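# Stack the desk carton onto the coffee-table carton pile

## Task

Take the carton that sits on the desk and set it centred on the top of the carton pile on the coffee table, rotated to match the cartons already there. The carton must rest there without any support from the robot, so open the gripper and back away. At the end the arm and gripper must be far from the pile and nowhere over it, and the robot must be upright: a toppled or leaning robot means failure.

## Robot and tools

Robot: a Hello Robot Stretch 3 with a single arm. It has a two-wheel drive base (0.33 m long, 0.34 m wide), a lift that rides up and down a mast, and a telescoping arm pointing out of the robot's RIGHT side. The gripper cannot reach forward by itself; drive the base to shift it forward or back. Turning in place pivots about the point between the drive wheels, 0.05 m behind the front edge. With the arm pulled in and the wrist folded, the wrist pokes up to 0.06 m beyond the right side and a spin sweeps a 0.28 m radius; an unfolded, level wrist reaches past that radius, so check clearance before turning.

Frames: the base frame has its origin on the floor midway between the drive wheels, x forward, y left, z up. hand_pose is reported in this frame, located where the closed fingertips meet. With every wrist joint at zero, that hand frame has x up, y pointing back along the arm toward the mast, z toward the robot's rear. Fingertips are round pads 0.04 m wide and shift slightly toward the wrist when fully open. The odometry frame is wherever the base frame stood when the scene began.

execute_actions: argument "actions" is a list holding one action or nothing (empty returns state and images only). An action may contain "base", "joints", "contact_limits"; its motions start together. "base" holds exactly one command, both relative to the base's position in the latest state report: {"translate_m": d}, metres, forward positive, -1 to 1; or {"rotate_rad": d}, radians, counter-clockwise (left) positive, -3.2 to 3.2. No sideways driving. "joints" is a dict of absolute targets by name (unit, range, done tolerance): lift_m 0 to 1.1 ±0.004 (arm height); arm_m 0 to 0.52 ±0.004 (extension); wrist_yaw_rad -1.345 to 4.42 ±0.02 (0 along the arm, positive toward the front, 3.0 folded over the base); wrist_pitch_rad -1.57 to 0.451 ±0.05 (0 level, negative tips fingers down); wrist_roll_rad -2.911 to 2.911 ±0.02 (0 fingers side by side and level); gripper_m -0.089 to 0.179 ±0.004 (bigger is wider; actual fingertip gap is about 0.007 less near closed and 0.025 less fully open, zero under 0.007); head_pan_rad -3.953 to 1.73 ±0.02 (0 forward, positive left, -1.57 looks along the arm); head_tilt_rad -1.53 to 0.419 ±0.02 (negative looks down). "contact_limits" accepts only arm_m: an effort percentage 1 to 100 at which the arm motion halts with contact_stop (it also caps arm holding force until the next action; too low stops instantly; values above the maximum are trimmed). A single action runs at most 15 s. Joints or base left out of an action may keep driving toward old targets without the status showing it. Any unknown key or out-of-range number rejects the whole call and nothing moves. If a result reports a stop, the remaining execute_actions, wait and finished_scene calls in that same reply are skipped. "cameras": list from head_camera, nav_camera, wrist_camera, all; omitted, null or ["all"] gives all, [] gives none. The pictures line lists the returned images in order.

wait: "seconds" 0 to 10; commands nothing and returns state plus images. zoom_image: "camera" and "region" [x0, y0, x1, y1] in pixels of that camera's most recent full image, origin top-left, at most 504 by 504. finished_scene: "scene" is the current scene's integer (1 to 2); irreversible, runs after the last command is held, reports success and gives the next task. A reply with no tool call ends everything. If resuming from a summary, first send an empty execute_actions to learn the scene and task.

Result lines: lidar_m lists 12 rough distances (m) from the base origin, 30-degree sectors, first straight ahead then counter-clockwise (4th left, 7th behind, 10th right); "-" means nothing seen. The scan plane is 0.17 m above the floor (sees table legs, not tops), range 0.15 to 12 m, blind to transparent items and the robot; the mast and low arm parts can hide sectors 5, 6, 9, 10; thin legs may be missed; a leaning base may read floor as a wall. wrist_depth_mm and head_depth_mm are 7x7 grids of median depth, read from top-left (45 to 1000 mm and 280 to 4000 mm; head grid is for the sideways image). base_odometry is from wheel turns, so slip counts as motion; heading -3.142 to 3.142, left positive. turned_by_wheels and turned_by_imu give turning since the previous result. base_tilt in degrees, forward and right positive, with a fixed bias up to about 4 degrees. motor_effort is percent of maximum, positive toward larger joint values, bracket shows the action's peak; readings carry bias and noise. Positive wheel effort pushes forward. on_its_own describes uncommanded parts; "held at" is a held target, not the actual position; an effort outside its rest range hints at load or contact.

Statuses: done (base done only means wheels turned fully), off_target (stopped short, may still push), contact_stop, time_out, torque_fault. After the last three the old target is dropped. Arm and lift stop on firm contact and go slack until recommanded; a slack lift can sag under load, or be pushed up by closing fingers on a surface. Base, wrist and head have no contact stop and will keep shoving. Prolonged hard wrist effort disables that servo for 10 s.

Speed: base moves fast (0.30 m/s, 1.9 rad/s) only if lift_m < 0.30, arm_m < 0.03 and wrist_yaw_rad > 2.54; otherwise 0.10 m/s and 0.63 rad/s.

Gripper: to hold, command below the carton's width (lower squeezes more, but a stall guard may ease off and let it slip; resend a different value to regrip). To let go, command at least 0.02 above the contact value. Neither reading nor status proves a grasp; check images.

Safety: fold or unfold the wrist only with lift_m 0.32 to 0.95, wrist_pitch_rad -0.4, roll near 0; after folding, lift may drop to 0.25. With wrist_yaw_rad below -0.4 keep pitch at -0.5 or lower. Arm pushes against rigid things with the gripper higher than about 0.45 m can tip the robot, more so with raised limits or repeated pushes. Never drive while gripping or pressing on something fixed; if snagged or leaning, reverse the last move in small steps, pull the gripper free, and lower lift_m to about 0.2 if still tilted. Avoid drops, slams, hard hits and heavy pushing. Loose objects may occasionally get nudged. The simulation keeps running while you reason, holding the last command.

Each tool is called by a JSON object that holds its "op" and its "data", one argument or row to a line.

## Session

{"op": "execute_actions", "data": {
  "actions": []
}}

Scene clock: 0.00 s.
base_odometry: x=+0.000 y=+0.000 heading=+0.000 (m, m, rad; odometry frame)
turned_by_wheels: +0.000 (rad since the last result)
turned_by_imu: +0.000 (rad since the last result)
base_tilt: forward=-1.6 right=+0.0 (deg)
lidar_m: 1.85 1.27 2.27 1.29 1.10 1.10 1.24 2.08 1.69 2.39 2.44 2.34
head_depth_mm: 1973 2801 2855 2885 2883 2857 2274 / 1976 2985 3143 3135 3164 3096 2262 / 1970 3034 3398 3475 3446 3324 1828 / 1965 3000 3712 3779 3768 3401 1733 / 1976 3020 3454 3464 3498 3348 1554 / 1893 3013 3134 3132 3130 1541 1432 / 1807 2829 2864 2886 2886 2788 1433
base_status: not commanded
joint_positions: lift_m=+0.526 arm_m=+0.001 wrist_yaw_rad=+3.104 wrist_pitch_rad=-0.397 wrist_roll_rad=-0.004 gripper_m=+0.037 head_pan_rad=-0.017 head_tilt_rad=+0.000
joint_status: not commanded
motor_effort: left_wheel=+1 right_wheel=-1 lift_m=+38 arm_m=-1 wrist_yaw_rad=+0 wrist_pitch_rad=+10 wrist_roll_rad=+0 gripper_m=+0 head_pan_rad=+1 head_tilt_rad=+2 (%)
hand_pose: x=-0.0128 y=+0.0813 z=+0.5434 quat_wxyz=(+0.152, +0.694, +0.127, +0.692) (m; base frame)
wrist_depth_mm: 782 897 - - - - - / 830 971 - - - - - / 856 - - - - - - / 904 - - - - - - / 875 913 919 889 890 869 878 / 774 769 761 748 723 743 742 / 665 657 644 649 642 637 636
pictures: head_camera (sideways: a quarter turn clockwise sets it upright), nav_camera (sideways: a quarter turn counterclockwise sets it upright), wrist_camera
Images, in order (width x height): head_camera 896x504, nav_camera 672x504, wrist_camera 644x364.

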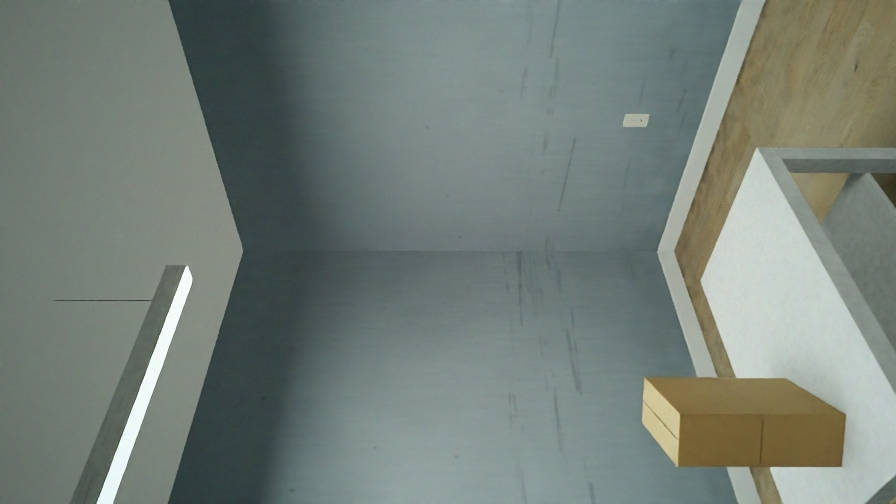

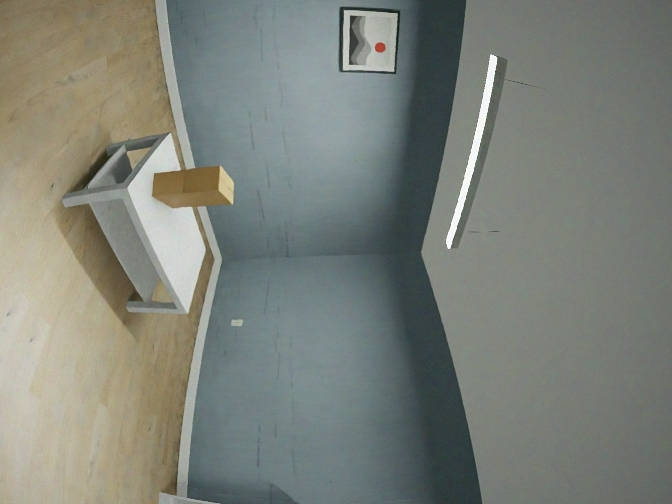

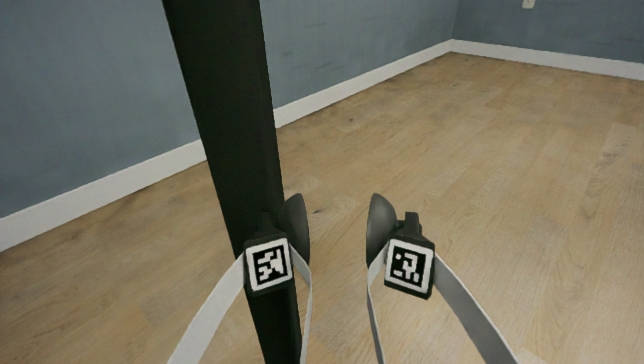

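{"op": "execute_actions", "data": {
  "actions": [
    {"joints":{"head_pan_rad":-1.7,"head_tilt_rad":-0.45}}
  ],
  "cameras": ["head_camera","nav_camera"]
}}

Scene clock: 1.90 s.
base_odometry: x=+0.000 y=+0.000 heading=+0.000 (m, m, rad; odometry frame)
turned_by_wheels: +0.000 (rad since the last result)
turned_by_imu: +0.000 (rad since the last result)
base_tilt: forward=-1.5 right=+0.0 (deg)
lidar_m: 1.84 1.27 2.28 1.29 1.10 1.10 1.24 2.08 1.69 2.38 2.44 2.35
head_depth_mm: 1881 2011 2037 1736 1963 1663 1362 / 2009 2145 1690 2483 2164 1663 1362 / 2147 2317 2025 2699 2152 1668 1359 / 2349 2526 2234 2868 2146 1674 1370 / 2527 2742 2473 2695 2155 1670 1366 / 2778 3027 3213 3054 2160 1659 1364 / 2738 2888 3088 3020 2156 1676 1368
base_status: not commanded
joint_positions: lift_m=+0.526 arm_m=+0.001 wrist_yaw_rad=+3.104 wrist_pitch_rad=-0.397 wrist_roll_rad=-0.004 gripper_m=+0.037 head_pan_rad=-1.693 head_tilt_rad=-0.444
joint_status: all done
motor_effort: left_wheel=+1(1) right_wheel=-1(1) lift_m=+38(38) arm_m=-1(1) wrist_yaw_rad=-1(0) wrist_pitch_rad=+10(9) wrist_roll_rad=+0(0) gripper_m=+0(0) head_pan_rad=-3(42) head_tilt_rad=-3(26) (%)
hand_pose: x=-0.0128 y=+0.0813 z=+0.5434 quat_wxyz=(+0.152, +0.694, +0.127, +0.692) (m; base frame)
wrist_depth_mm: 780 902 - - - - - / 838 944 - - - - - / 863 - - - - - - / 909 - - - - - - / 879 933 913 891 908 873 879 / 778 758 762 754 729 754 737 / 667 666 649 646 645 644 638
pictures: head_camera (sideways: a quarter turn clockwise sets it upright), nav_camera (sideways: a quarter turn counterclockwise sets it upright)
Images, in order (width x height): head_camera 896x504, nav_camera 672x504.

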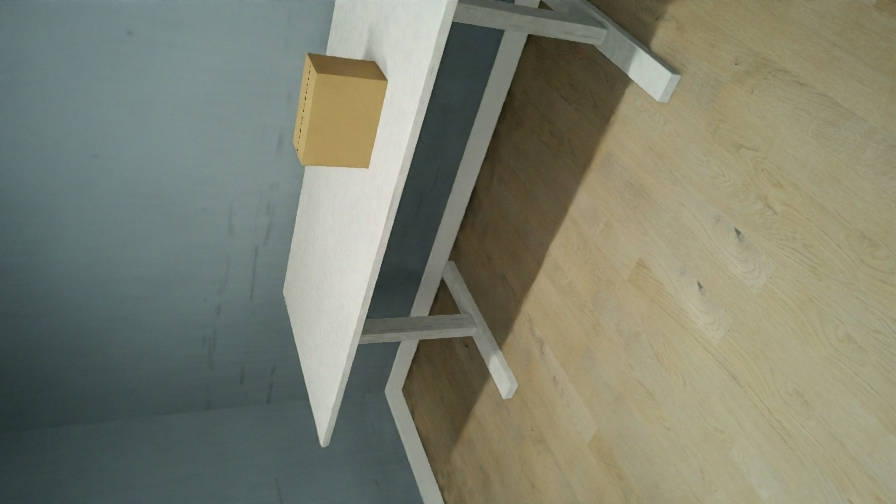

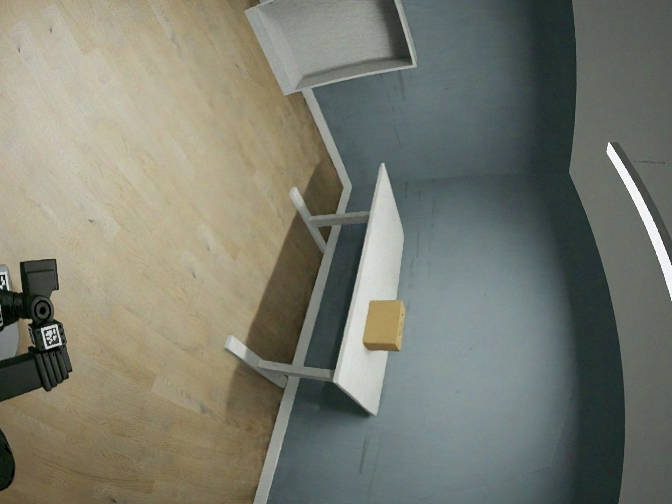

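{"op": "execute_actions", "data": {
  "actions": [
    {"base":{"rotate_rad":-1.657},"joints":{"wrist_yaw_rad":0,"wrist_pitch_rad":-0.4}}
  ],
  "cameras": []
}}

{"op": "execute_actions", "data": {
  "actions": [
    {"base":{"translate_m":1.0},"joints":{"lift_m":1.1,"gripper_m":0.179}}
  ],
  "cameras": []
}}

{"op": "execute_actions", "data": {
  "actions": [
    {"base":{"translate_m":0.213},"joints":{"wrist_pitch_rad":-1.57,"wrist_roll_rad":1.57}}
  ],
  "cameras": []
}}

{"op": "execute_actions", "data": {
  "actions": [
    {"base":{"rotate_rad":0.816},"joints":{"head_pan_rad":-1.57,"head_tilt_rad":-0.7}}
  ],
  "cameras": ["head_camera","nav_camera"]
}}

{"op": "execute_actions", "data": {
  "actions": [
    {"joints":{"arm_m":0.42}}
  ]
}}

Scene clock: 7.33 s.
base_odometry: x=+0.000 y=+0.000 heading=-1.657 (m, m, rad; odometry frame)
turned_by_wheels: -1.657 (rad since the last result)
turned_by_imu: -1.643 (rad since the last result)
base_tilt: forward=-1.7 right=+0.0 (deg)
lidar_m: 2.30 2.44 2.34 1.84 2.70 2.66 1.35 1.11 1.10 1.18 1.90 1.69
head_depth_mm: 944 1007 1080 1164 1267 1378 1362 / 982 1052 1134 1232 1352 1490 1369 / 1042 1120 1207 1329 1447 1571 1364 / 1112 1206 1306 1441 1587 1661 1362 / 1192 1293 1421 1571 1756 1674 1361 / 1281 1406 1548 1718 1923 1673 1368 / 1390 1547 1735 1981 2062 1666 1370
base_status: done
joint_positions: lift_m=+0.526 arm_m=+0.001 wrist_yaw_rad=+0.003 wrist_pitch_rad=-0.415 wrist_roll_rad=-0.004 gripper_m=+0.037 head_pan_rad=-1.693 head_tilt_rad=-0.444
joint_status: all done
motor_effort: left_wheel=+4(9) right_wheel=-3(4) lift_m=+38(38) arm_m=-1(1) wrist_yaw_rad=-2(3) wrist_pitch_rad=+9(10) wrist_roll_rad=+0(0) gripper_m=+0(0) head_pan_rad=-3(3) head_tilt_rad=-2(2) (%)
hand_pose: x=-0.0210 y=-0.3702 z=+0.5394 quat_wxyz=(+0.694, +0.147, -0.690, -0.145) (m; base frame)
wrist_depth_mm: - - - - 844 721 622 / - - - - 888 773 657 / - - - - - 813 700 / - - - - - 880 742 / 913 912 895 876 873 851 803 / 768 748 741 743 702 738 727 / 661 658 658 642 641 634 631
pictures: none
No camera images: the call's "cameras" was empty. Leave "cameras" out to get every camera's image.

Scene clock: 18.57 s.
base_odometry: x=-0.086 y=-0.996 heading=-1.657 (m, m, rad; odometry frame)
turned_by_wheels: +0.000 (rad since the last result)
turned_by_imu: +0.002 (rad since the last result)
base_tilt: forward=-1.6 right=+0.0 (deg)
lidar_m: 1.40 2.03 1.69 1.88 3.48 1.88 2.14 1.73 1.72 1.61 0.85 1.31
head_depth_mm: - - - - - - 1331 / 1600 - - - - - - / 1696 - - - - - - / 1820 - - - - - 1294 / 1732 - - 2127 1980 1670 1356 / 1540 1646 1752 1870 1961 1671 1374 / 1399 1474 1555 1644 1751 1674 1372
base_status: done
joint_positions: lift_m=+1.100 arm_m=+0.001 wrist_yaw_rad=+0.003 wrist_pitch_rad=-0.416 wrist_roll_rad=-0.004 gripper_m=+0.179 head_pan_rad=-1.693 head_tilt_rad=-0.444
joint_status: all done
motor_effort: left_wheel=+3(10) right_wheel=-3(3) lift_m=+45(46) arm_m=-1(1) wrist_yaw_rad=-3(2) wrist_pitch_rad=+10(10) wrist_roll_rad=+0(0) gripper_m=+0(100) head_pan_rad=-4(3) head_tilt_rad=-3(2) (%)
hand_pose: x=-0.0210 y=-0.3701 z=+1.1128 quat_wxyz=(+0.694, +0.148, -0.690, -0.145) (m; base frame)
wrist_depth_mm: 824 978 - - - - - / 870 - - - - - - / 902 - - - - - - / 886 - - - - - - / 700 - - - - - - / 599 - - - - - - / 513 513 - - - - -
pictures: none
No camera images: the call's "cameras" was empty. Leave "cameras" out to get every camera's image.

Scene clock: 21.93 s.
base_odometry: x=-0.104 y=-1.209 heading=-1.657 (m, m, rad; odometry frame)
turned_by_wheels: +0.000 (rad since the last result)
turned_by_imu: +0.000 (rad since the last result)
base_tilt: forward=-1.5 right=+0.1 (deg)
lidar_m: 1.19 1.22 1.55 1.84 3.29 2.05 2.30 1.86 1.85 1.40 0.72 1.15
head_depth_mm: - - - - - - - / 1735 - - - - - - / 1832 - - - - - - / 1707 - - - - - - / 1492 - 1666 1822 1912 1664 - / 1342 1428 1520 1619 1742 1683 - / 1215 1280 1356 1434 1532 745 609
base_status: done
joint_positions: lift_m=+1.100 arm_m=+0.001 wrist_yaw_rad=+0.003 wrist_pitch_rad=-1.561 wrist_roll_rad=+1.566 gripper_m=+0.179 head_pan_rad=-1.693 head_tilt_rad=-0.444
joint_status: all done
motor_effort: left_wheel=+3(9) right_wheel=-2(2) lift_m=+46(45) arm_m=-1(1) wrist_yaw_rad=-1(2) wrist_pitch_rad=-5(10) wrist_roll_rad=+1(1) gripper_m=+0(0) head_pan_rad=-3(3) head_tilt_rad=-2(3) (%)
hand_pose: x=-0.0216 y=-0.1235 z=+0.9820 quat_wxyz=(+0.003, +0.002, -0.710, -0.704) (m; base frame)
wrist_depth_mm: - - - - - - - / - - - - - - - / - - - - - - - / - - - - - - - / 458 - - - - - - / 470 473 - - - - - / 497 488 486 - - - -
pictures: none
No camera images: the call's "cameras" was empty. Leave "cameras" out to get every camera's image.

Scene clock: 24.17 s.
base_odometry: x=-0.104 y=-1.209 heading=-0.841 (m, m, rad; odometry frame)
turned_by_wheels: +0.816 (rad since the last result)
turned_by_imu: +0.808 (rad since the last result)
base_tilt: forward=-1.7 right=+0.2 (deg)
lidar_m: 1.56 1.83 2.16 2.05 2.84 1.98 1.85 1.74 0.72 0.72 1.17 1.19
head_depth_mm: - - - - - - 1165 / - - - - - - - / - 1064 - - - - - / 976 1100 1154 656 - - 1161 / 977 1093 1159 651 704 - 1173 / 969 1087 1166 662 705 639 1196 / 962 1087 1164 894 724 640 1196
base_status: done
joint_positions: lift_m=+1.100 arm_m=+0.001 wrist_yaw_rad=+0.003 wrist_pitch_rad=-1.562 wrist_roll_rad=+1.566 gripper_m=+0.179 head_pan_rad=-1.577 head_tilt_rad=-0.691
joint_status: all done
motor_effort: left_wheel=-2(6) right_wheel=+2(5) lift_m=+45(45) arm_m=-1(1) wrist_yaw_rad=-2(2) wrist_pitch_rad=-5(5) wrist_roll_rad=+1(1) gripper_m=+1(0) head_pan_rad=+3(18) head_tilt_rad=-4(19) (%)
hand_pose: x=-0.0216 y=-0.1235 z=+0.9820 quat_wxyz=(+0.003, +0.002, -0.710, -0.704) (m; base frame)
wrist_depth_mm: 392 389 - - - - - / 410 402 - - - - - / 418 416 - - - - - / 432 427 - - - - - / 441 447 - - - - - / 416 469 - - - - - / 501 496 - - - - -
pictures: head_camera (sideways: a quarter turn clockwise sets it upright), nav_camera (sideways: a quarter turn counterclockwise sets it upright)
Images, in order (width x height): head_camera 896x504, nav_camera 672x504.

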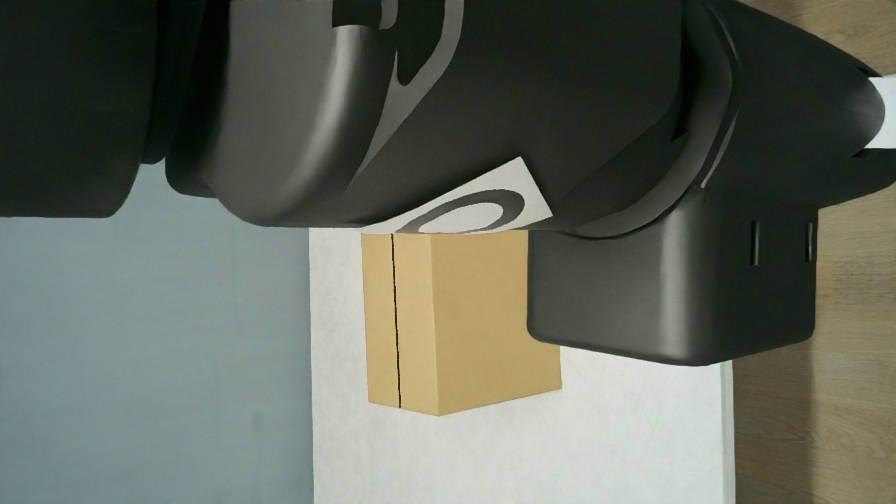

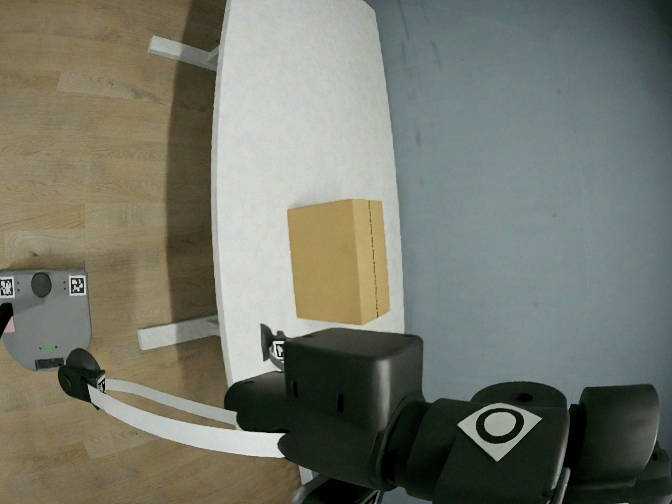

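Scene clock: 28.43 s.
base_odometry: x=-0.104 y=-1.209 heading=-0.841 (m, m, rad; odometry frame)
turned_by_wheels: +0.000 (rad since the last result)
turned_by_imu: -0.001 (rad since the last result)
base_tilt: forward=-1.6 right=+0.0 (deg)
lidar_m: 1.56 1.84 2.16 2.05 2.84 1.99 1.86 1.74 0.72 0.72 1.17 1.20
head_depth_mm: 988 1110 1201 882 719 634 1184 / 990 1131 1149 882 720 634 1169 / - 1117 1152 678 716 633 1187 / 959 1118 1150 657 709 635 1195 / 970 1089 1157 651 703 636 1193 / 970 1089 1157 663 706 637 1196 / 967 1086 1170 891 723 640 1194
base_status: not commanded
joint_positions: lift_m=+1.100 arm_m=+0.420 wrist_yaw_rad=+0.002 wrist_pitch_rad=-1.563 wrist_roll_rad=+1.568 gripper_m=+0.179 head_pan_rad=-1.577 head_tilt_rad=-0.691
joint_status: all done
motor_effort: left_wheel=-2(2) right_wheel=+2(2) lift_m=+45(45) arm_m=+5(5) wrist_yaw_rad=-2(2) wrist_pitch_rad=-4(5) wrist_roll_rad=+1(1) gripper_m=+1(0) head_pan_rad=+4(3) head_tilt_rad=-4(4) (%)
hand_pose: x=-0.0216 y=-0.5423 z=+0.9820 quat_wxyz=(+0.002, +0.001, -0.710, -0.704) (m; base frame)
wrist_depth_mm: 388 387 382 376 375 - - / 403 398 392 389 386 384 - / 420 414 402 399 400 403 - / 437 429 241 239 414 - - / 454 443 252 249 429 - - / 473 470 263 258 445 - - / 491 487 277 271 465 - -
pictures: head_camera (sideways: a quarter turn clockwise sets it upright), nav_camera (sideways: a quarter turn counterclockwise sets it upright), wrist_camera
Images, in order (width x height): head_camera 896x504, nav_camera 672x504, wrist_camera 644x364.

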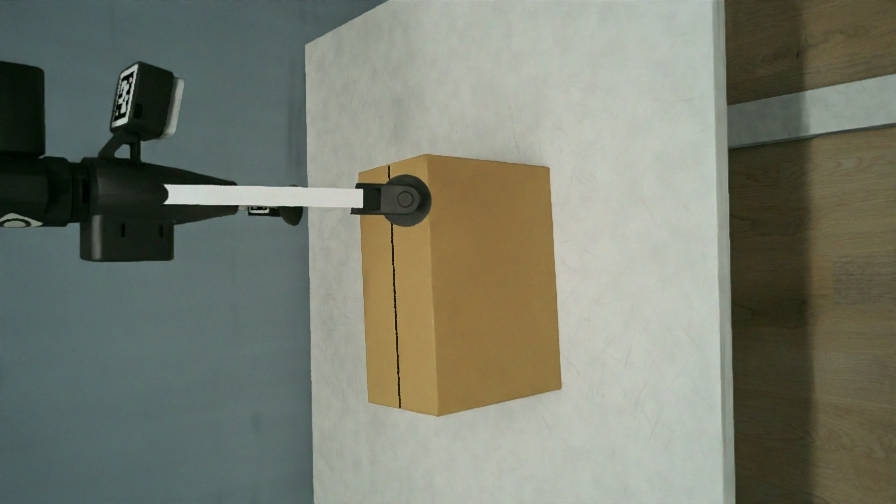

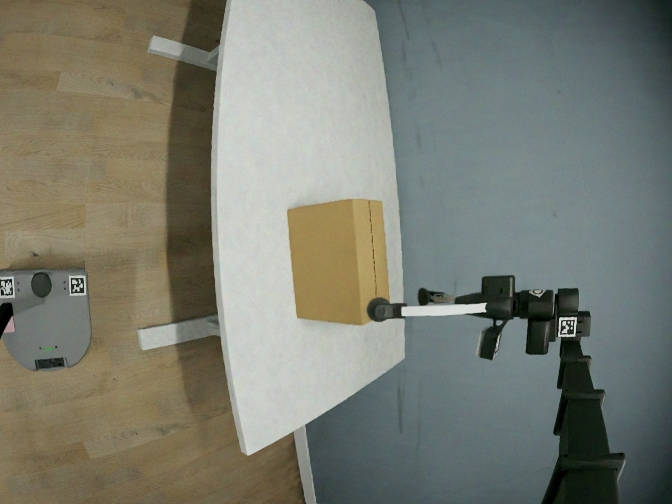

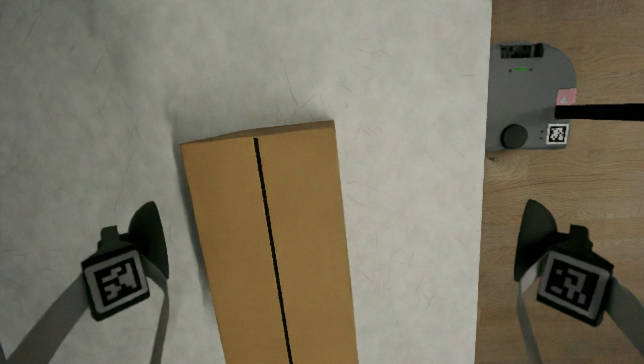

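{"op": "execute_actions", "data": {
  "actions": [
    {"base":{"translate_m":0.08},"joints":{"arm_m":0.47,"wrist_roll_rad":1.46}}
  ],
  "cameras": ["head_camera","wrist_camera"]
}}

Scene clock: 32.03 s.
base_odometry: x=-0.051 y=-1.268 heading=-0.841 (m, m, rad; odometry frame)
turned_by_wheels: +0.000 (rad since the last result)
turned_by_imu: -0.001 (rad since the last result)
base_tilt: forward=-1.7 right=+0.0 (deg)
lidar_m: 1.48 1.77 2.42 2.06 2.95 2.06 1.94 1.74 0.74 1.14 1.16 1.13
head_depth_mm: 980 1102 1146 880 717 633 1181 / 974 1118 1147 658 712 635 1188 / - 1106 1149 653 705 636 1184 / 955 1093 1150 650 703 636 1196 / 966 1085 1154 675 711 638 1194 / 968 1084 1161 894 725 638 1192 / 965 1078 1162 895 726 640 1198
base_status: done
joint_positions: lift_m=+1.100 arm_m=+0.470 wrist_yaw_rad=+0.002 wrist_pitch_rad=-1.563 wrist_roll_rad=+1.464 gripper_m=+0.179 head_pan_rad=-1.577 head_tilt_rad=-0.691
joint_status: all done
motor_effort: left_wheel=-1(3) right_wheel=+1(4) lift_m=+45(46) arm_m=+5(6) wrist_yaw_rad=-1(1) wrist_pitch_rad=-4(4) wrist_roll_rad=-2(3) gripper_m=+1(0) head_pan_rad=+4(4) head_tilt_rad=-4(4) (%)
hand_pose: x=-0.0216 y=-0.5923 z=+0.9820 quat_wxyz=(+0.039, +0.038, -0.709, -0.703) (m; base frame)
wrist_depth_mm: 390 388 378 216 367 367 - / 401 400 390 221 222 379 - / 417 417 408 229 230 395 - / 434 430 420 236 239 412 - / 451 445 439 247 426 424 - / 471 468 457 258 445 449 - / 498 490 481 472 469 - -
pictures: head_camera (sideways: a quarter turn clockwise sets it upright), wrist_camera
Images, in order (width x height): head_camera 896x504, wrist_camera 644x364.

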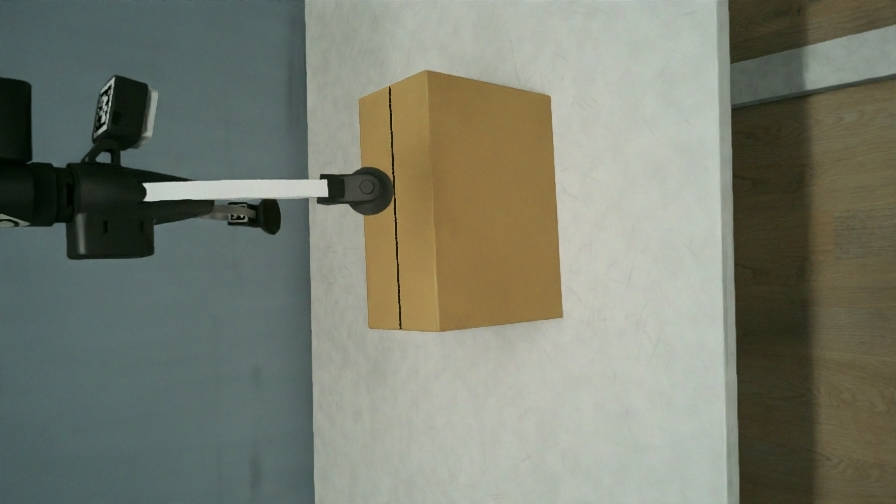

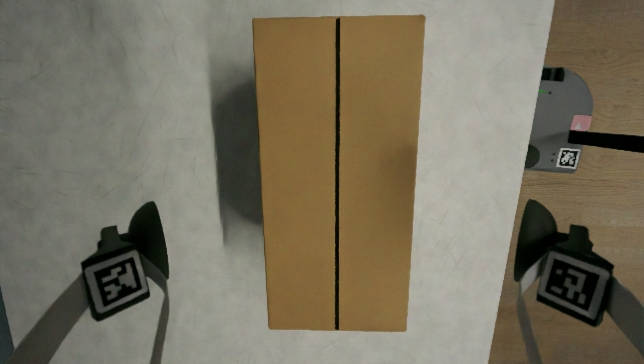

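{"op": "execute_actions", "data": {
  "actions": [
    {"joints":{"lift_m":0.958}}
  ],
  "cameras": ["wrist_camera"]
}}

{"op": "execute_actions", "data": {
  "actions": [
    {"joints":{"gripper_m":0.108}}
  ],
  "cameras": []
}}

{"op": "execute_actions", "data": {
  "actions": [
    {"joints":{"lift_m":1.1}}
  ],
  "cameras": ["head_camera","wrist_camera"]
}}

Scene clock: 34.83 s.
base_odometry: x=-0.051 y=-1.268 heading=-0.841 (m, m, rad; odometry frame)
turned_by_wheels: +0.000 (rad since the last result)
turned_by_imu: -0.001 (rad since the last result)
base_tilt: forward=-1.6 right=+0.0 (deg)
lidar_m: 1.48 1.77 2.43 2.06 2.96 2.07 1.94 1.73 0.74 1.14 1.17 1.13
head_depth_mm: 975 - 1059 884 718 633 1181 / 948 1139 1095 659 711 635 1192 / 960 - 1083 651 705 634 1193 / 971 1092 1115 649 703 636 1189 / 965 1087 1156 673 710 636 1195 / 962 1088 1160 893 723 639 1193 / 962 1081 1164 895 725 638 1197
base_status: not commanded
joint_positions: lift_m=+0.959 arm_m=+0.470 wrist_yaw_rad=+0.002 wrist_pitch_rad=-1.567 wrist_roll_rad=+1.464 gripper_m=+0.179 head_pan_rad=-1.577 head_tilt_rad=-0.691
joint_status: lift_m contact_stop (moved -0.141 of -0.142)
on_its_own: lift_m is slack since a contact_stop, until your next command for it
motor_effort: left_wheel=-1(1) right_wheel=+1(1) lift_m=+37(41) arm_m=+5(5) wrist_yaw_rad=-1(1) wrist_pitch_rad=-2(4) wrist_roll_rad=-2(2) gripper_m=+0(0) head_pan_rad=+5(4) head_tilt_rad=-4(4) (%)
hand_pose: x=-0.0216 y=-0.5913 z=+0.8413 quat_wxyz=(+0.039, +0.038, -0.707, -0.705) (m; base frame)
wrist_depth_mm: 259 88 86 85 84 83 241 / 267 91 89 88 87 86 250 / 276 272 93 92 91 90 259 / 288 283 96 95 94 93 271 / 301 102 100 99 98 97 - / 312 106 104 103 102 101 - / 327 323 109 108 106 106 -
pictures: wrist_camera
Images, in order (width x height): wrist_camera 644x364.

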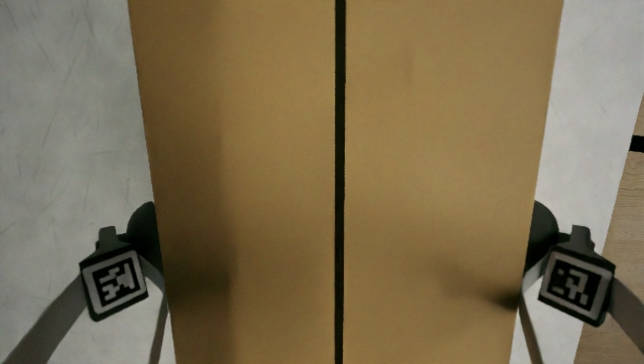

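not run: a stop came earlier in this reply.

not run: a stop came earlier in this reply.

Palm touches the top; go up slightly first.

{"op": "execute_actions", "data": {
  "actions": [
    {"joints":{"lift_m":0.966}}
  ],
  "cameras": []
}}

{"op": "execute_actions", "data": {
  "actions": [
    {"joints":{"gripper_m":0.108}}
  ],
  "cameras": []
}}

{"op": "execute_actions", "data": {
  "actions": [
    {"joints":{"lift_m":1.1}}
  ],
  "cameras": ["head_camera","wrist_camera"]
}}

Scene clock: 36.30 s.
base_odometry: x=-0.051 y=-1.268 heading=-0.841 (m, m, rad; odometry frame)
turned_by_wheels: +0.000 (rad since the last result)
turned_by_imu: +0.000 (rad since the last result)
base_tilt: forward=-1.6 right=+0.1 (deg)
lidar_m: 1.48 1.77 2.43 2.06 2.96 2.07 1.93 1.73 0.74 1.14 1.17 1.13
head_depth_mm: 973 - 1078 881 717 634 1182 / 949 1139 1103 658 711 634 1196 / 956 - 1101 651 706 635 1194 / 968 1089 1109 649 701 636 1195 / 962 1088 1155 675 709 638 1200 / 963 1080 1162 892 722 639 1196 / 963 1076 1159 896 725 639 1201
base_status: not commanded
joint_positions: lift_m=+0.966 arm_m=+0.470 wrist_yaw_rad=+0.002 wrist_pitch_rad=-1.566 wrist_roll_rad=+1.464 gripper_m=+0.179 head_pan_rad=-1.577 head_tilt_rad=-0.691
joint_status: all done
motor_effort: left_wheel=-1(1) right_wheel=+1(1) lift_m=+46(46) arm_m=+5(5) wrist_yaw_rad=-2(2) wrist_pitch_rad=-3(3) wrist_roll_rad=-2(2) gripper_m=+0(0) head_pan_rad=+4(4) head_tilt_rad=-4(4) (%)
hand_pose: x=-0.0216 y=-0.5915 z=+0.8481 quat_wxyz=(+0.039, +0.038, -0.708, -0.705) (m; base frame)
wrist_depth_mm: 264 258 92 91 90 89 248 / 270 267 95 94 93 92 257 / 282 279 98 97 96 96 265 / 294 289 102 101 100 100 278 / 306 300 106 105 104 103 - / 318 316 111 110 108 108 - / 333 331 116 114 113 308 -
pictures: none
No camera images: the call's "cameras" was empty. Leave "cameras" out to get every camera's image.

Scene clock: 37.50 s.
base_odometry: x=-0.051 y=-1.268 heading=-0.841 (m, m, rad; odometry frame)
turned_by_wheels: +0.000 (rad since the last result)
turned_by_imu: +0.000 (rad since the last result)
base_tilt: forward=-1.6 right=+0.1 (deg)
lidar_m: 1.48 1.77 2.42 2.06 2.95 2.07 1.94 1.73 0.74 1.14 1.17 1.13
head_depth_mm: 968 - 1075 882 716 634 1181 / 948 1136 1102 658 710 633 1193 / 957 - 1100 653 705 635 1188 / 968 1090 1107 651 704 636 1190 / 967 1089 1157 673 711 637 1194 / 968 1083 1161 891 722 638 1196 / 963 1077 1162 893 724 640 1196
base_status: not commanded
joint_positions: lift_m=+0.966 arm_m=+0.470 wrist_yaw_rad=+0.002 wrist_pitch_rad=-1.566 wrist_roll_rad=+1.464 gripper_m=+0.110 head_pan_rad=-1.577 head_tilt_rad=-0.691
joint_status: all done
motor_effort: left_wheel=-1(1) right_wheel=+1(1) lift_m=+45(46) arm_m=+5(5) wrist_yaw_rad=-1(0) wrist_pitch_rad=-3(3) wrist_roll_rad=-2(2) gripper_m=-31(100) head_pan_rad=+4(4) head_tilt_rad=-4(4) (%)
hand_pose: x=-0.0216 y=-0.5915 z=+0.8481 quat_wxyz=(+0.039, +0.038, -0.708, -0.705) (m; base frame)
wrist_depth_mm: 262 258 92 91 90 89 249 / 273 266 95 94 93 92 257 / 282 277 99 97 96 96 267 / 293 289 102 101 100 100 278 / 308 299 106 105 104 103 - / 317 318 111 110 108 108 - / 333 329 116 115 113 309 -
pictures: none
No camera images: the call's "cameras" was empty. Leave "cameras" out to get every camera's image.

Scene clock: 39.57 s.
base_odometry: x=-0.051 y=-1.268 heading=-0.841 (m, m, rad; odometry frame)
turned_by_wheels: +0.000 (rad since the last result)
turned_by_imu: +0.000 (rad since the last result)
base_tilt: forward=-1.7 right=+0.1 (deg)
lidar_m: 1.48 1.77 2.42 2.06 2.95 2.07 1.94 1.73 0.74 1.14 1.17 1.13
head_depth_mm: 984 1102 1101 880 716 634 1181 / 974 1097 563 643 719 635 1194 / - 1076 564 637 717 635 1196 / 956 1070 564 631 723 636 1192 / 966 1089 567 810 722 637 1195 / 962 1084 1161 892 726 637 1193 / 964 1081 1162 895 725 639 1194
base_status: not commanded
joint_positions: lift_m=+1.100 arm_m=+0.470 wrist_yaw_rad=+0.002 wrist_pitch_rad=-1.566 wrist_roll_rad=+1.464 gripper_m=+0.120 head_pan_rad=-1.577 head_tilt_rad=-0.691
joint_status: all done
on_its_own: gripper_m is held at +0.118, not at your +0.108, by its stall guard, which is still easing
motor_effort: left_wheel=-1(1) right_wheel=+1(1) lift_m=+47(47) arm_m=+5(5) wrist_yaw_rad=-1(2) wrist_pitch_rad=-2(2) wrist_roll_rad=-2(2) gripper_m=-25(31) head_pan_rad=+3(4) head_tilt_rad=-4(4) (%)
hand_pose: x=-0.0216 y=-0.5915 z=+0.9820 quat_wxyz=(+0.039, +0.038, -0.708, -0.705) (m; base frame)
wrist_depth_mm: 386 380 92 91 90 89 - / 403 395 95 94 93 93 - / 417 410 99 98 96 96 - / 431 427 103 101 100 100 - / 453 437 107 105 104 103 - / 469 466 111 110 108 108 - / 495 486 116 115 113 - -
pictures: head_camera (sideways: a quarter turn clockwise sets it upright), wrist_camera
Images, in order (width x height): head_camera 896x504, wrist_camera 644x364.

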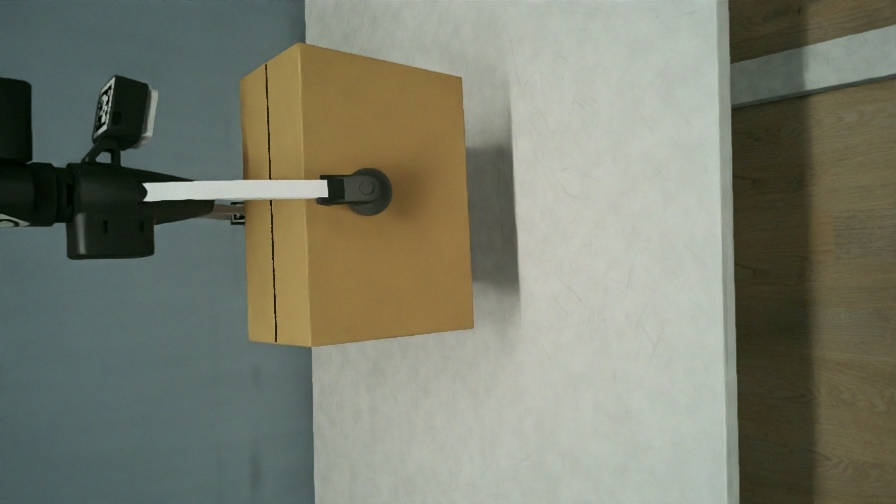

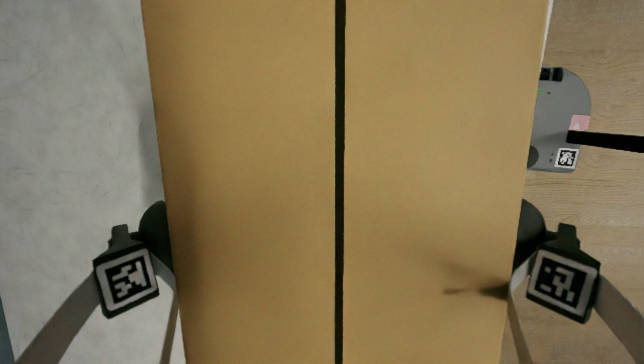

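{"op": "execute_actions", "data": {
  "actions": [
    {"joints":{"arm_m":0.02,"gripper_m":0.114,"wrist_roll_rad":1.57,"head_pan_rad":0,"head_tilt_rad":-0.5}}
  ],
  "cameras": []
}}

{"op": "execute_actions", "data": {
  "actions": [
    {"base":{"rotate_rad":1.656}}
  ],
  "cameras": []
}}

{"op": "execute_actions", "data": {
  "actions": [
    {"base":{"translate_m":1.0}}
  ],
  "cameras": ["head_camera","wrist_camera"]
}}

Scene clock: 45.63 s.
base_odometry: x=-0.051 y=-1.268 heading=-0.841 (m, m, rad; odometry frame)
turned_by_wheels: +0.000 (rad since the last result)
turned_by_imu: -0.001 (rad since the last result)
base_tilt: forward=-1.7 right=+0.0 (deg)
lidar_m: 1.48 1.77 2.42 2.06 2.96 2.07 1.93 1.73 0.74 1.14 1.17 1.13
head_depth_mm: 1551 1702 1868 1976 1839 1573 1306 / 1558 1690 1850 2075 1976 1580 1304 / 1540 1683 1852 2065 1975 1573 1307 / 1531 1662 1837 2044 1982 1582 1307 / 1541 1651 1783 1983 1905 1582 1312 / 1526 1620 1751 1944 1890 1575 1312 / 1522 1613 1753 1964 1877 1585 1314
base_status: not commanded
joint_positions: lift_m=+1.100 arm_m=+0.020 wrist_yaw_rad=+0.002 wrist_pitch_rad=-1.565 wrist_roll_rad=+1.567 gripper_m=+0.122 head_pan_rad=-0.007 head_tilt_rad=-0.507
joint_status: gripper_m off_target (ended at +0.122, target +0.114); the others done
on_its_own: gripper_m is held at +0.121, not at your +0.114, by its stall guard, which is not easing now
motor_effort: left_wheel=-1(1) right_wheel=+1(1) lift_m=+47(47) arm_m=-6(7) wrist_yaw_rad=-1(1) wrist_pitch_rad=-3(3) wrist_roll_rad=+1(2) gripper_m=-24(73) head_pan_rad=+4(42) head_tilt_rad=+2(16) (%)
hand_pose: x=-0.0216 y=-0.1424 z=+0.9820 quat_wxyz=(+0.002, +0.002, -0.709, -0.705) (m; base frame)
wrist_depth_mm: 387 385 92 91 90 89 - / 401 396 95 94 93 93 - / 422 416 99 98 97 96 - / 436 428 103 101 100 100 - / 454 442 107 105 104 103 - / 473 468 111 110 109 108 - / 493 488 116 115 113 - -
pictures: none
No camera images: the call's "cameras" was empty. Leave "cameras" out to get every camera's image.

Scene clock: 49.23 s.
base_odometry: x=-0.051 y=-1.268 heading=+0.815 (m, m, rad; odometry frame)
turned_by_wheels: +1.656 (rad since the last result)
turned_by_imu: +1.640 (rad since the last result)
base_tilt: forward=-1.5 right=+0.0 (deg)
lidar_m: 2.06 2.73 2.02 1.94 1.59 0.74 1.14 1.19 1.13 1.48 1.77 2.14
head_depth_mm: 3119 3371 3544 2413 1973 1571 1306 / 3118 3433 2620 2476 1983 1570 1307 / 3123 3406 2424 2569 2000 1575 1310 / 3162 3447 2303 2497 1995 1582 1298 / 3185 3487 3685 2658 1984 1571 1310 / 3232 3455 3727 2680 1990 1588 1316 / 3190 3492 3736 2664 1992 1585 1312
base_status: done
joint_positions: lift_m=+1.100 arm_m=+0.020 wrist_yaw_rad=+0.002 wrist_pitch_rad=-1.565 wrist_roll_rad=+1.567 gripper_m=+0.122 head_pan_rad=-0.007 head_tilt_rad=-0.507
joint_status: not commanded
on_its_own: gripper_m is held at +0.121, not at your +0.114, by its stall guard, which is not easing now
motor_effort: left_wheel=-2(7) right_wheel=+2(4) lift_m=+47(47) arm_m=-6(6) wrist_yaw_rad=-2(1) wrist_pitch_rad=-3(3) wrist_roll_rad=+1(1) gripper_m=-25(24) head_pan_rad=+4(3) head_tilt_rad=+3(3) (%)
hand_pose: x=-0.0216 y=-0.1424 z=+0.9820 quat_wxyz=(+0.002, +0.002, -0.709, -0.705) (m; base frame)
wrist_depth_mm: - - 92 91 90 89 - / - - 95 94 93 93 - / - - 99 98 97 96 - / - - 103 102 100 100 - / - - 107 106 104 103 - / - - 111 110 108 108 - / - - 116 115 113 - -
pictures: none
No camera images: the call's "cameras" was empty. Leave "cameras" out to get every camera's image.

Scene clock: 60.47 s.
base_odometry: x=+0.635 y=-0.541 heading=+0.815 (m, m, rad; odometry frame)
turned_by_wheels: +0.000 (rad since the last result)
turned_by_imu: +0.002 (rad since the last result)
base_tilt: forward=-1.6 right=+0.2 (deg)
lidar_m: 1.07 2.70 2.00 1.93 1.99 2.20 1.70 1.92 1.70 1.77 1.91 1.23
head_depth_mm: 2230 2430 2656 1724 1387 1525 1309 / 2233 2451 2686 1721 1382 1527 1309 / 2242 2468 2621 1483 1450 1527 1308 / 2275 2477 2639 1394 1445 1533 1309 / 2270 2476 2742 2664 1588 1535 1312 / 2268 2494 2738 2680 1986 1595 1304 / 2280 2486 2742 2689 1989 1577 1310
base_status: done
joint_positions: lift_m=+1.100 arm_m=+0.020 wrist_yaw_rad=+0.002 wrist_pitch_rad=-1.565 wrist_roll_rad=+1.567 gripper_m=+0.122 head_pan_rad=-0.007 head_tilt_rad=-0.507
joint_status: not commanded
on_its_own: gripper_m is held at +0.121, not at your +0.114, by its stall guard, which is not easing now
motor_effort: left_wheel=-2(4) right_wheel=+1(4) lift_m=+47(46) arm_m=-6(6) wrist_yaw_rad=-1(2) wrist_pitch_rad=-3(3) wrist_roll_rad=+1(1) gripper_m=-24(24) head_pan_rad=+4(4) head_tilt_rad=+2(3) (%)
hand_pose: x=-0.0216 y=-0.1424 z=+0.9820 quat_wxyz=(+0.002, +0.002, -0.709, -0.705) (m; base frame)
wrist_depth_mm: - - 92 91 90 89 - / - - 96 95 93 93 - / - - 99 98 97 96 - / - - 103 101 101 100 - / - - 107 105 104 103 - / - - 111 110 109 108 - / - - 116 115 113 - -
pictures: head_camera (sideways: a quarter turn clockwise sets it upright), wrist_camera
Images, in order (width x height): head_camera 896x504, wrist_camera 644x364.

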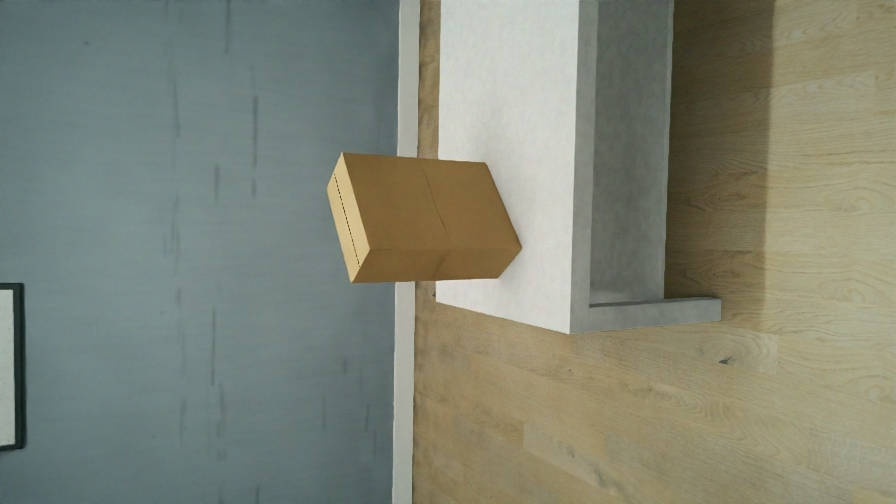

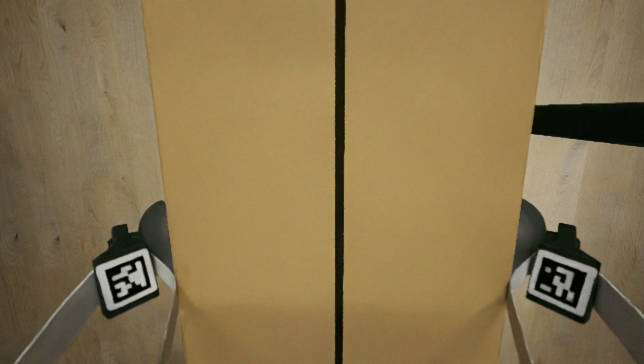

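{"op": "execute_actions", "data": {
  "actions": [
    {"base":{"rotate_rad":0.6}}
  ],
  "cameras": []
}}

{"op": "execute_actions", "data": {
  "actions": [
    {"base":{"translate_m":0.832}}
  ],
  "cameras": []
}}

{"op": "execute_actions", "data": {
  "actions": [
    {"base":{"rotate_rad":-0.6},"joints":{"arm_m":0.1,"head_pan_rad":-0.8,"head_tilt_rad":-0.7}}
  ],
  "cameras": ["head_camera"]
}}

{"op": "execute_actions", "data": {
  "actions": [
    {"base":{"translate_m":0.75},"joints":{"wrist_roll_rad":2.51,"head_pan_rad":-1.57,"head_tilt_rad":-0.79}}
  ],
  "cameras": ["head_camera","nav_camera"]
}}

Scene clock: 64.30 s.
base_odometry: x=+0.635 y=-0.541 heading=+1.415 (m, m, rad; odometry frame)
turned_by_wheels: +0.600 (rad since the last result)
turned_by_imu: +0.593 (rad since the last result)
base_tilt: forward=-1.6 right=+0.0 (deg)
lidar_m: 2.52 1.97 1.93 2.05 1.70 1.77 1.93 1.69 1.51 1.95 1.23 1.07
head_depth_mm: 2341 2511 2740 2639 1964 1521 1307 / 2502 2696 2918 2668 1985 1574 1308 / 2646 2890 3118 2683 1978 1582 1307 / 2767 2991 3268 2648 1990 1572 1308 / 2482 2663 2890 2670 1978 1589 1308 / 2219 2389 2551 2639 1978 1587 1317 / 2024 2135 2300 2418 1991 1575 1312
base_status: done
joint_positions: lift_m=+1.100 arm_m=+0.020 wrist_yaw_rad=+0.002 wrist_pitch_rad=-1.565 wrist_roll_rad=+1.567 gripper_m=+0.122 head_pan_rad=-0.007 head_tilt_rad=-0.507
joint_status: not commanded
on_its_own: gripper_m is held at +0.121, not at your +0.114, by its stall guard, which is not easing now
motor_effort: left_wheel=-2(7) right_wheel=+2(4) lift_m=+47(47) arm_m=-6(6) wrist_yaw_rad=-1(1) wrist_pitch_rad=-3(3) wrist_roll_rad=+1(1) gripper_m=-25(24) head_pan_rad=+4(5) head_tilt_rad=+3(2) (%)
hand_pose: x=-0.0216 y=-0.1424 z=+0.9820 quat_wxyz=(+0.002, +0.002, -0.709, -0.705) (m; base frame)
wrist_depth_mm: - - 92 91 90 89 - / - - 95 95 93 93 - / - - 99 98 97 96 - / - - 103 102 100 100 - / - - 107 106 104 103 - / - - 111 110 109 108 - / - - 116 114 113 - -
pictures: none
No camera images: the call's "cameras" was empty. Leave "cameras" out to get every camera's image.

Scene clock: 73.77 s.
base_odometry: x=+0.765 y=+0.281 heading=+1.415 (m, m, rad; odometry frame)
turned_by_wheels: +0.000 (rad since the last result)
turned_by_imu: +0.002 (rad since the last result)
base_tilt: forward=-1.5 right=+0.1 (deg)
lidar_m: 1.89 1.47 1.45 1.56 2.28 2.36 2.75 2.12 1.18 0.49 0.46 1.94
head_depth_mm: 1706 1841 1986 2170 1973 1569 1308 / 1834 1969 2160 2326 1985 1570 1303 / 1949 2147 2326 2485 1984 1569 1312 / 2035 2216 2426 2523 1994 1584 1306 / 1822 1976 2152 2331 1979 1586 1312 / 1646 1761 1893 2051 1985 1589 1309 / 1506 1589 1696 1817 1921 1595 1312
base_status: done
joint_positions: lift_m=+1.100 arm_m=+0.020 wrist_yaw_rad=+0.002 wrist_pitch_rad=-1.565 wrist_roll_rad=+1.567 gripper_m=+0.122 head_pan_rad=-0.007 head_tilt_rad=-0.507
joint_status: not commanded
on_its_own: gripper_m is held at +0.121, not at your +0.114, by its stall guard, which is not easing now
motor_effort: left_wheel=-2(4) right_wheel=+1(5) lift_m=+47(46) arm_m=-6(5) wrist_yaw_rad=-2(1) wrist_pitch_rad=-3(3) wrist_roll_rad=+1(1) gripper_m=-24(24) head_pan_rad=+3(3) head_tilt_rad=+3(3) (%)
hand_pose: x=-0.0216 y=-0.1424 z=+0.9820 quat_wxyz=(+0.002, +0.002, -0.709, -0.705) (m; base frame)
wrist_depth_mm: - - 92 91 90 89 - / 967 - 95 94 93 93 - / 694 962 99 98 97 96 - / 716 695 103 101 100 100 - / 723 725 107 106 104 103 - / 569 777 111 110 109 108 - / 522 880 116 114 113 - -
pictures: none
No camera images: the call's "cameras" was empty. Leave "cameras" out to get every camera's image.

Scene clock: 75.70 s.
base_odometry: x=+0.765 y=+0.281 heading=+0.815 (m, m, rad; odometry frame)
turned_by_wheels: -0.600 (rad since the last result)
turned_by_imu: -0.595 (rad since the last result)
base_tilt: forward=-1.6 right=+0.0 (deg)
lidar_m: 1.94 2.01 1.50 1.45 1.52 2.09 2.36 2.75 2.12 2.31 1.18 0.46
head_depth_mm: 2311 2507 2630 1306 1442 287 - / 2498 2776 2647 1309 1125 1409 310 / 2472 2839 2659 1315 1064 1290 1196 / 2291 2566 2517 1087 1035 936 1147 / 2100 2333 2455 843 989 966 1174 / 1942 2127 2352 1970 1099 1307 1192 / 1806 1987 2190 2040 1533 1384 1194
base_status: done
joint_positions: lift_m=+1.100 arm_m=+0.100 wrist_yaw_rad=+0.002 wrist_pitch_rad=-1.565 wrist_roll_rad=+1.567 gripper_m=+0.122 head_pan_rad=-0.793 head_tilt_rad=-0.691
joint_status: all done
on_its_own: gripper_m is held at +0.121, not at your +0.114, by its stall guard, which is not easing now
motor_effort: left_wheel=+4(9) right_wheel=-3(5) lift_m=+47(47) arm_m=+5(6) wrist_yaw_rad=-2(1) wrist_pitch_rad=-3(3) wrist_roll_rad=+1(1) gripper_m=-24(25) head_pan_rad=-4(41) head_tilt_rad=-4(20) (%)
hand_pose: x=-0.0216 y=-0.2216 z=+0.9820 quat_wxyz=(+0.002, +0.002, -0.709, -0.705) (m; base frame)
wrist_depth_mm: - - 92 91 90 89 - / - - 95 94 93 92 - / - - 99 98 97 96 - / - - 103 102 100 100 - / - - 107 105 104 103 - / 833 784 111 110 109 108 - / 803 789 116 114 113 - -
pictures: head_camera (sideways: a quarter turn clockwise sets it upright)
Images, in order (width x height): head_camera 896x504.

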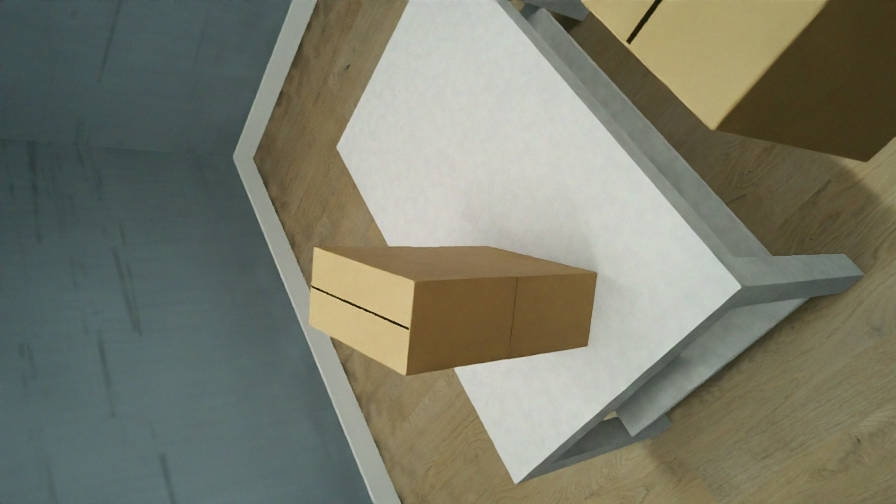

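Scene clock: 84.43 s.
base_odometry: x=+1.279 y=+0.827 heading=+0.815 (m, m, rad; odometry frame)
turned_by_wheels: +0.000 (rad since the last result)
turned_by_imu: +0.001 (rad since the last result)
base_tilt: forward=-1.7 right=+0.0 (deg)
lidar_m: 1.20 1.25 1.48 1.43 1.50 2.09 3.10 0.43 1.18 1.14 0.31 1.23
head_depth_mm: - 2416 2329 - 289 - - / - - - - 297 - - / - - - - 300 - 310 / 2090 2321 1797 354 297 316 790 / 2105 2375 2274 354 319 808 870 / 2110 2389 2295 1842 1506 1322 1164 / 2130 2423 2304 1847 1542 1329 1162
base_status: done
joint_positions: lift_m=+1.100 arm_m=+0.100 wrist_yaw_rad=+0.002 wrist_pitch_rad=-1.565 wrist_roll_rad=+2.506 gripper_m=+0.122 head_pan_rad=-1.563 head_tilt_rad=-0.780
joint_status: all done
on_its_own: gripper_m is held at +0.121, not at your +0.114, by its stall guard, which is not easing now
motor_effort: left_wheel=+3(8) right_wheel=-2(3) lift_m=+47(47) arm_m=+5(5) wrist_yaw_rad=-1(0) wrist_pitch_rad=-3(3) wrist_roll_rad=+1(2) gripper_m=-24(24) head_pan_rad=-4(42) head_tilt_rad=-4(14) (%)
hand_pose: x=-0.0214 y=-0.2218 z=+0.9820 quat_wxyz=(-0.319, -0.318, -0.633, -0.630) (m; base frame)
wrist_depth_mm: - - 92 91 90 89 - / - - 95 94 93 93 - / - - 99 98 97 96 - / - 706 103 102 100 100 - / - 350 107 105 104 103 - / - 370 111 110 108 108 - / 837 387 116 115 113 - -
pictures: head_camera (sideways: a quarter turn clockwise sets it upright), nav_camera (sideways: a quarter turn counterclockwise sets it upright)
Images, in order (width x height): head_camera 896x504, nav_camera 672x504.

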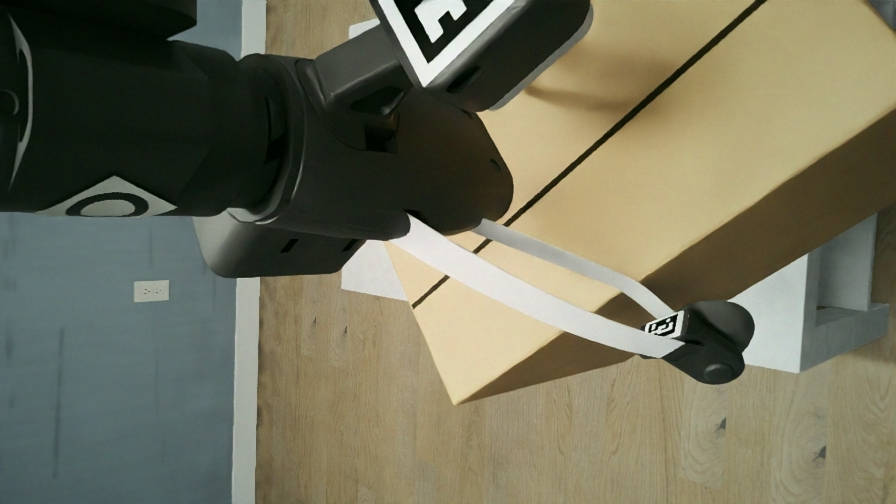

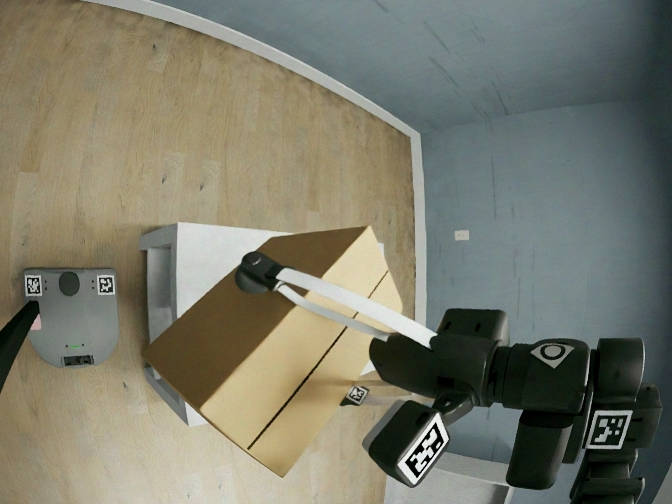

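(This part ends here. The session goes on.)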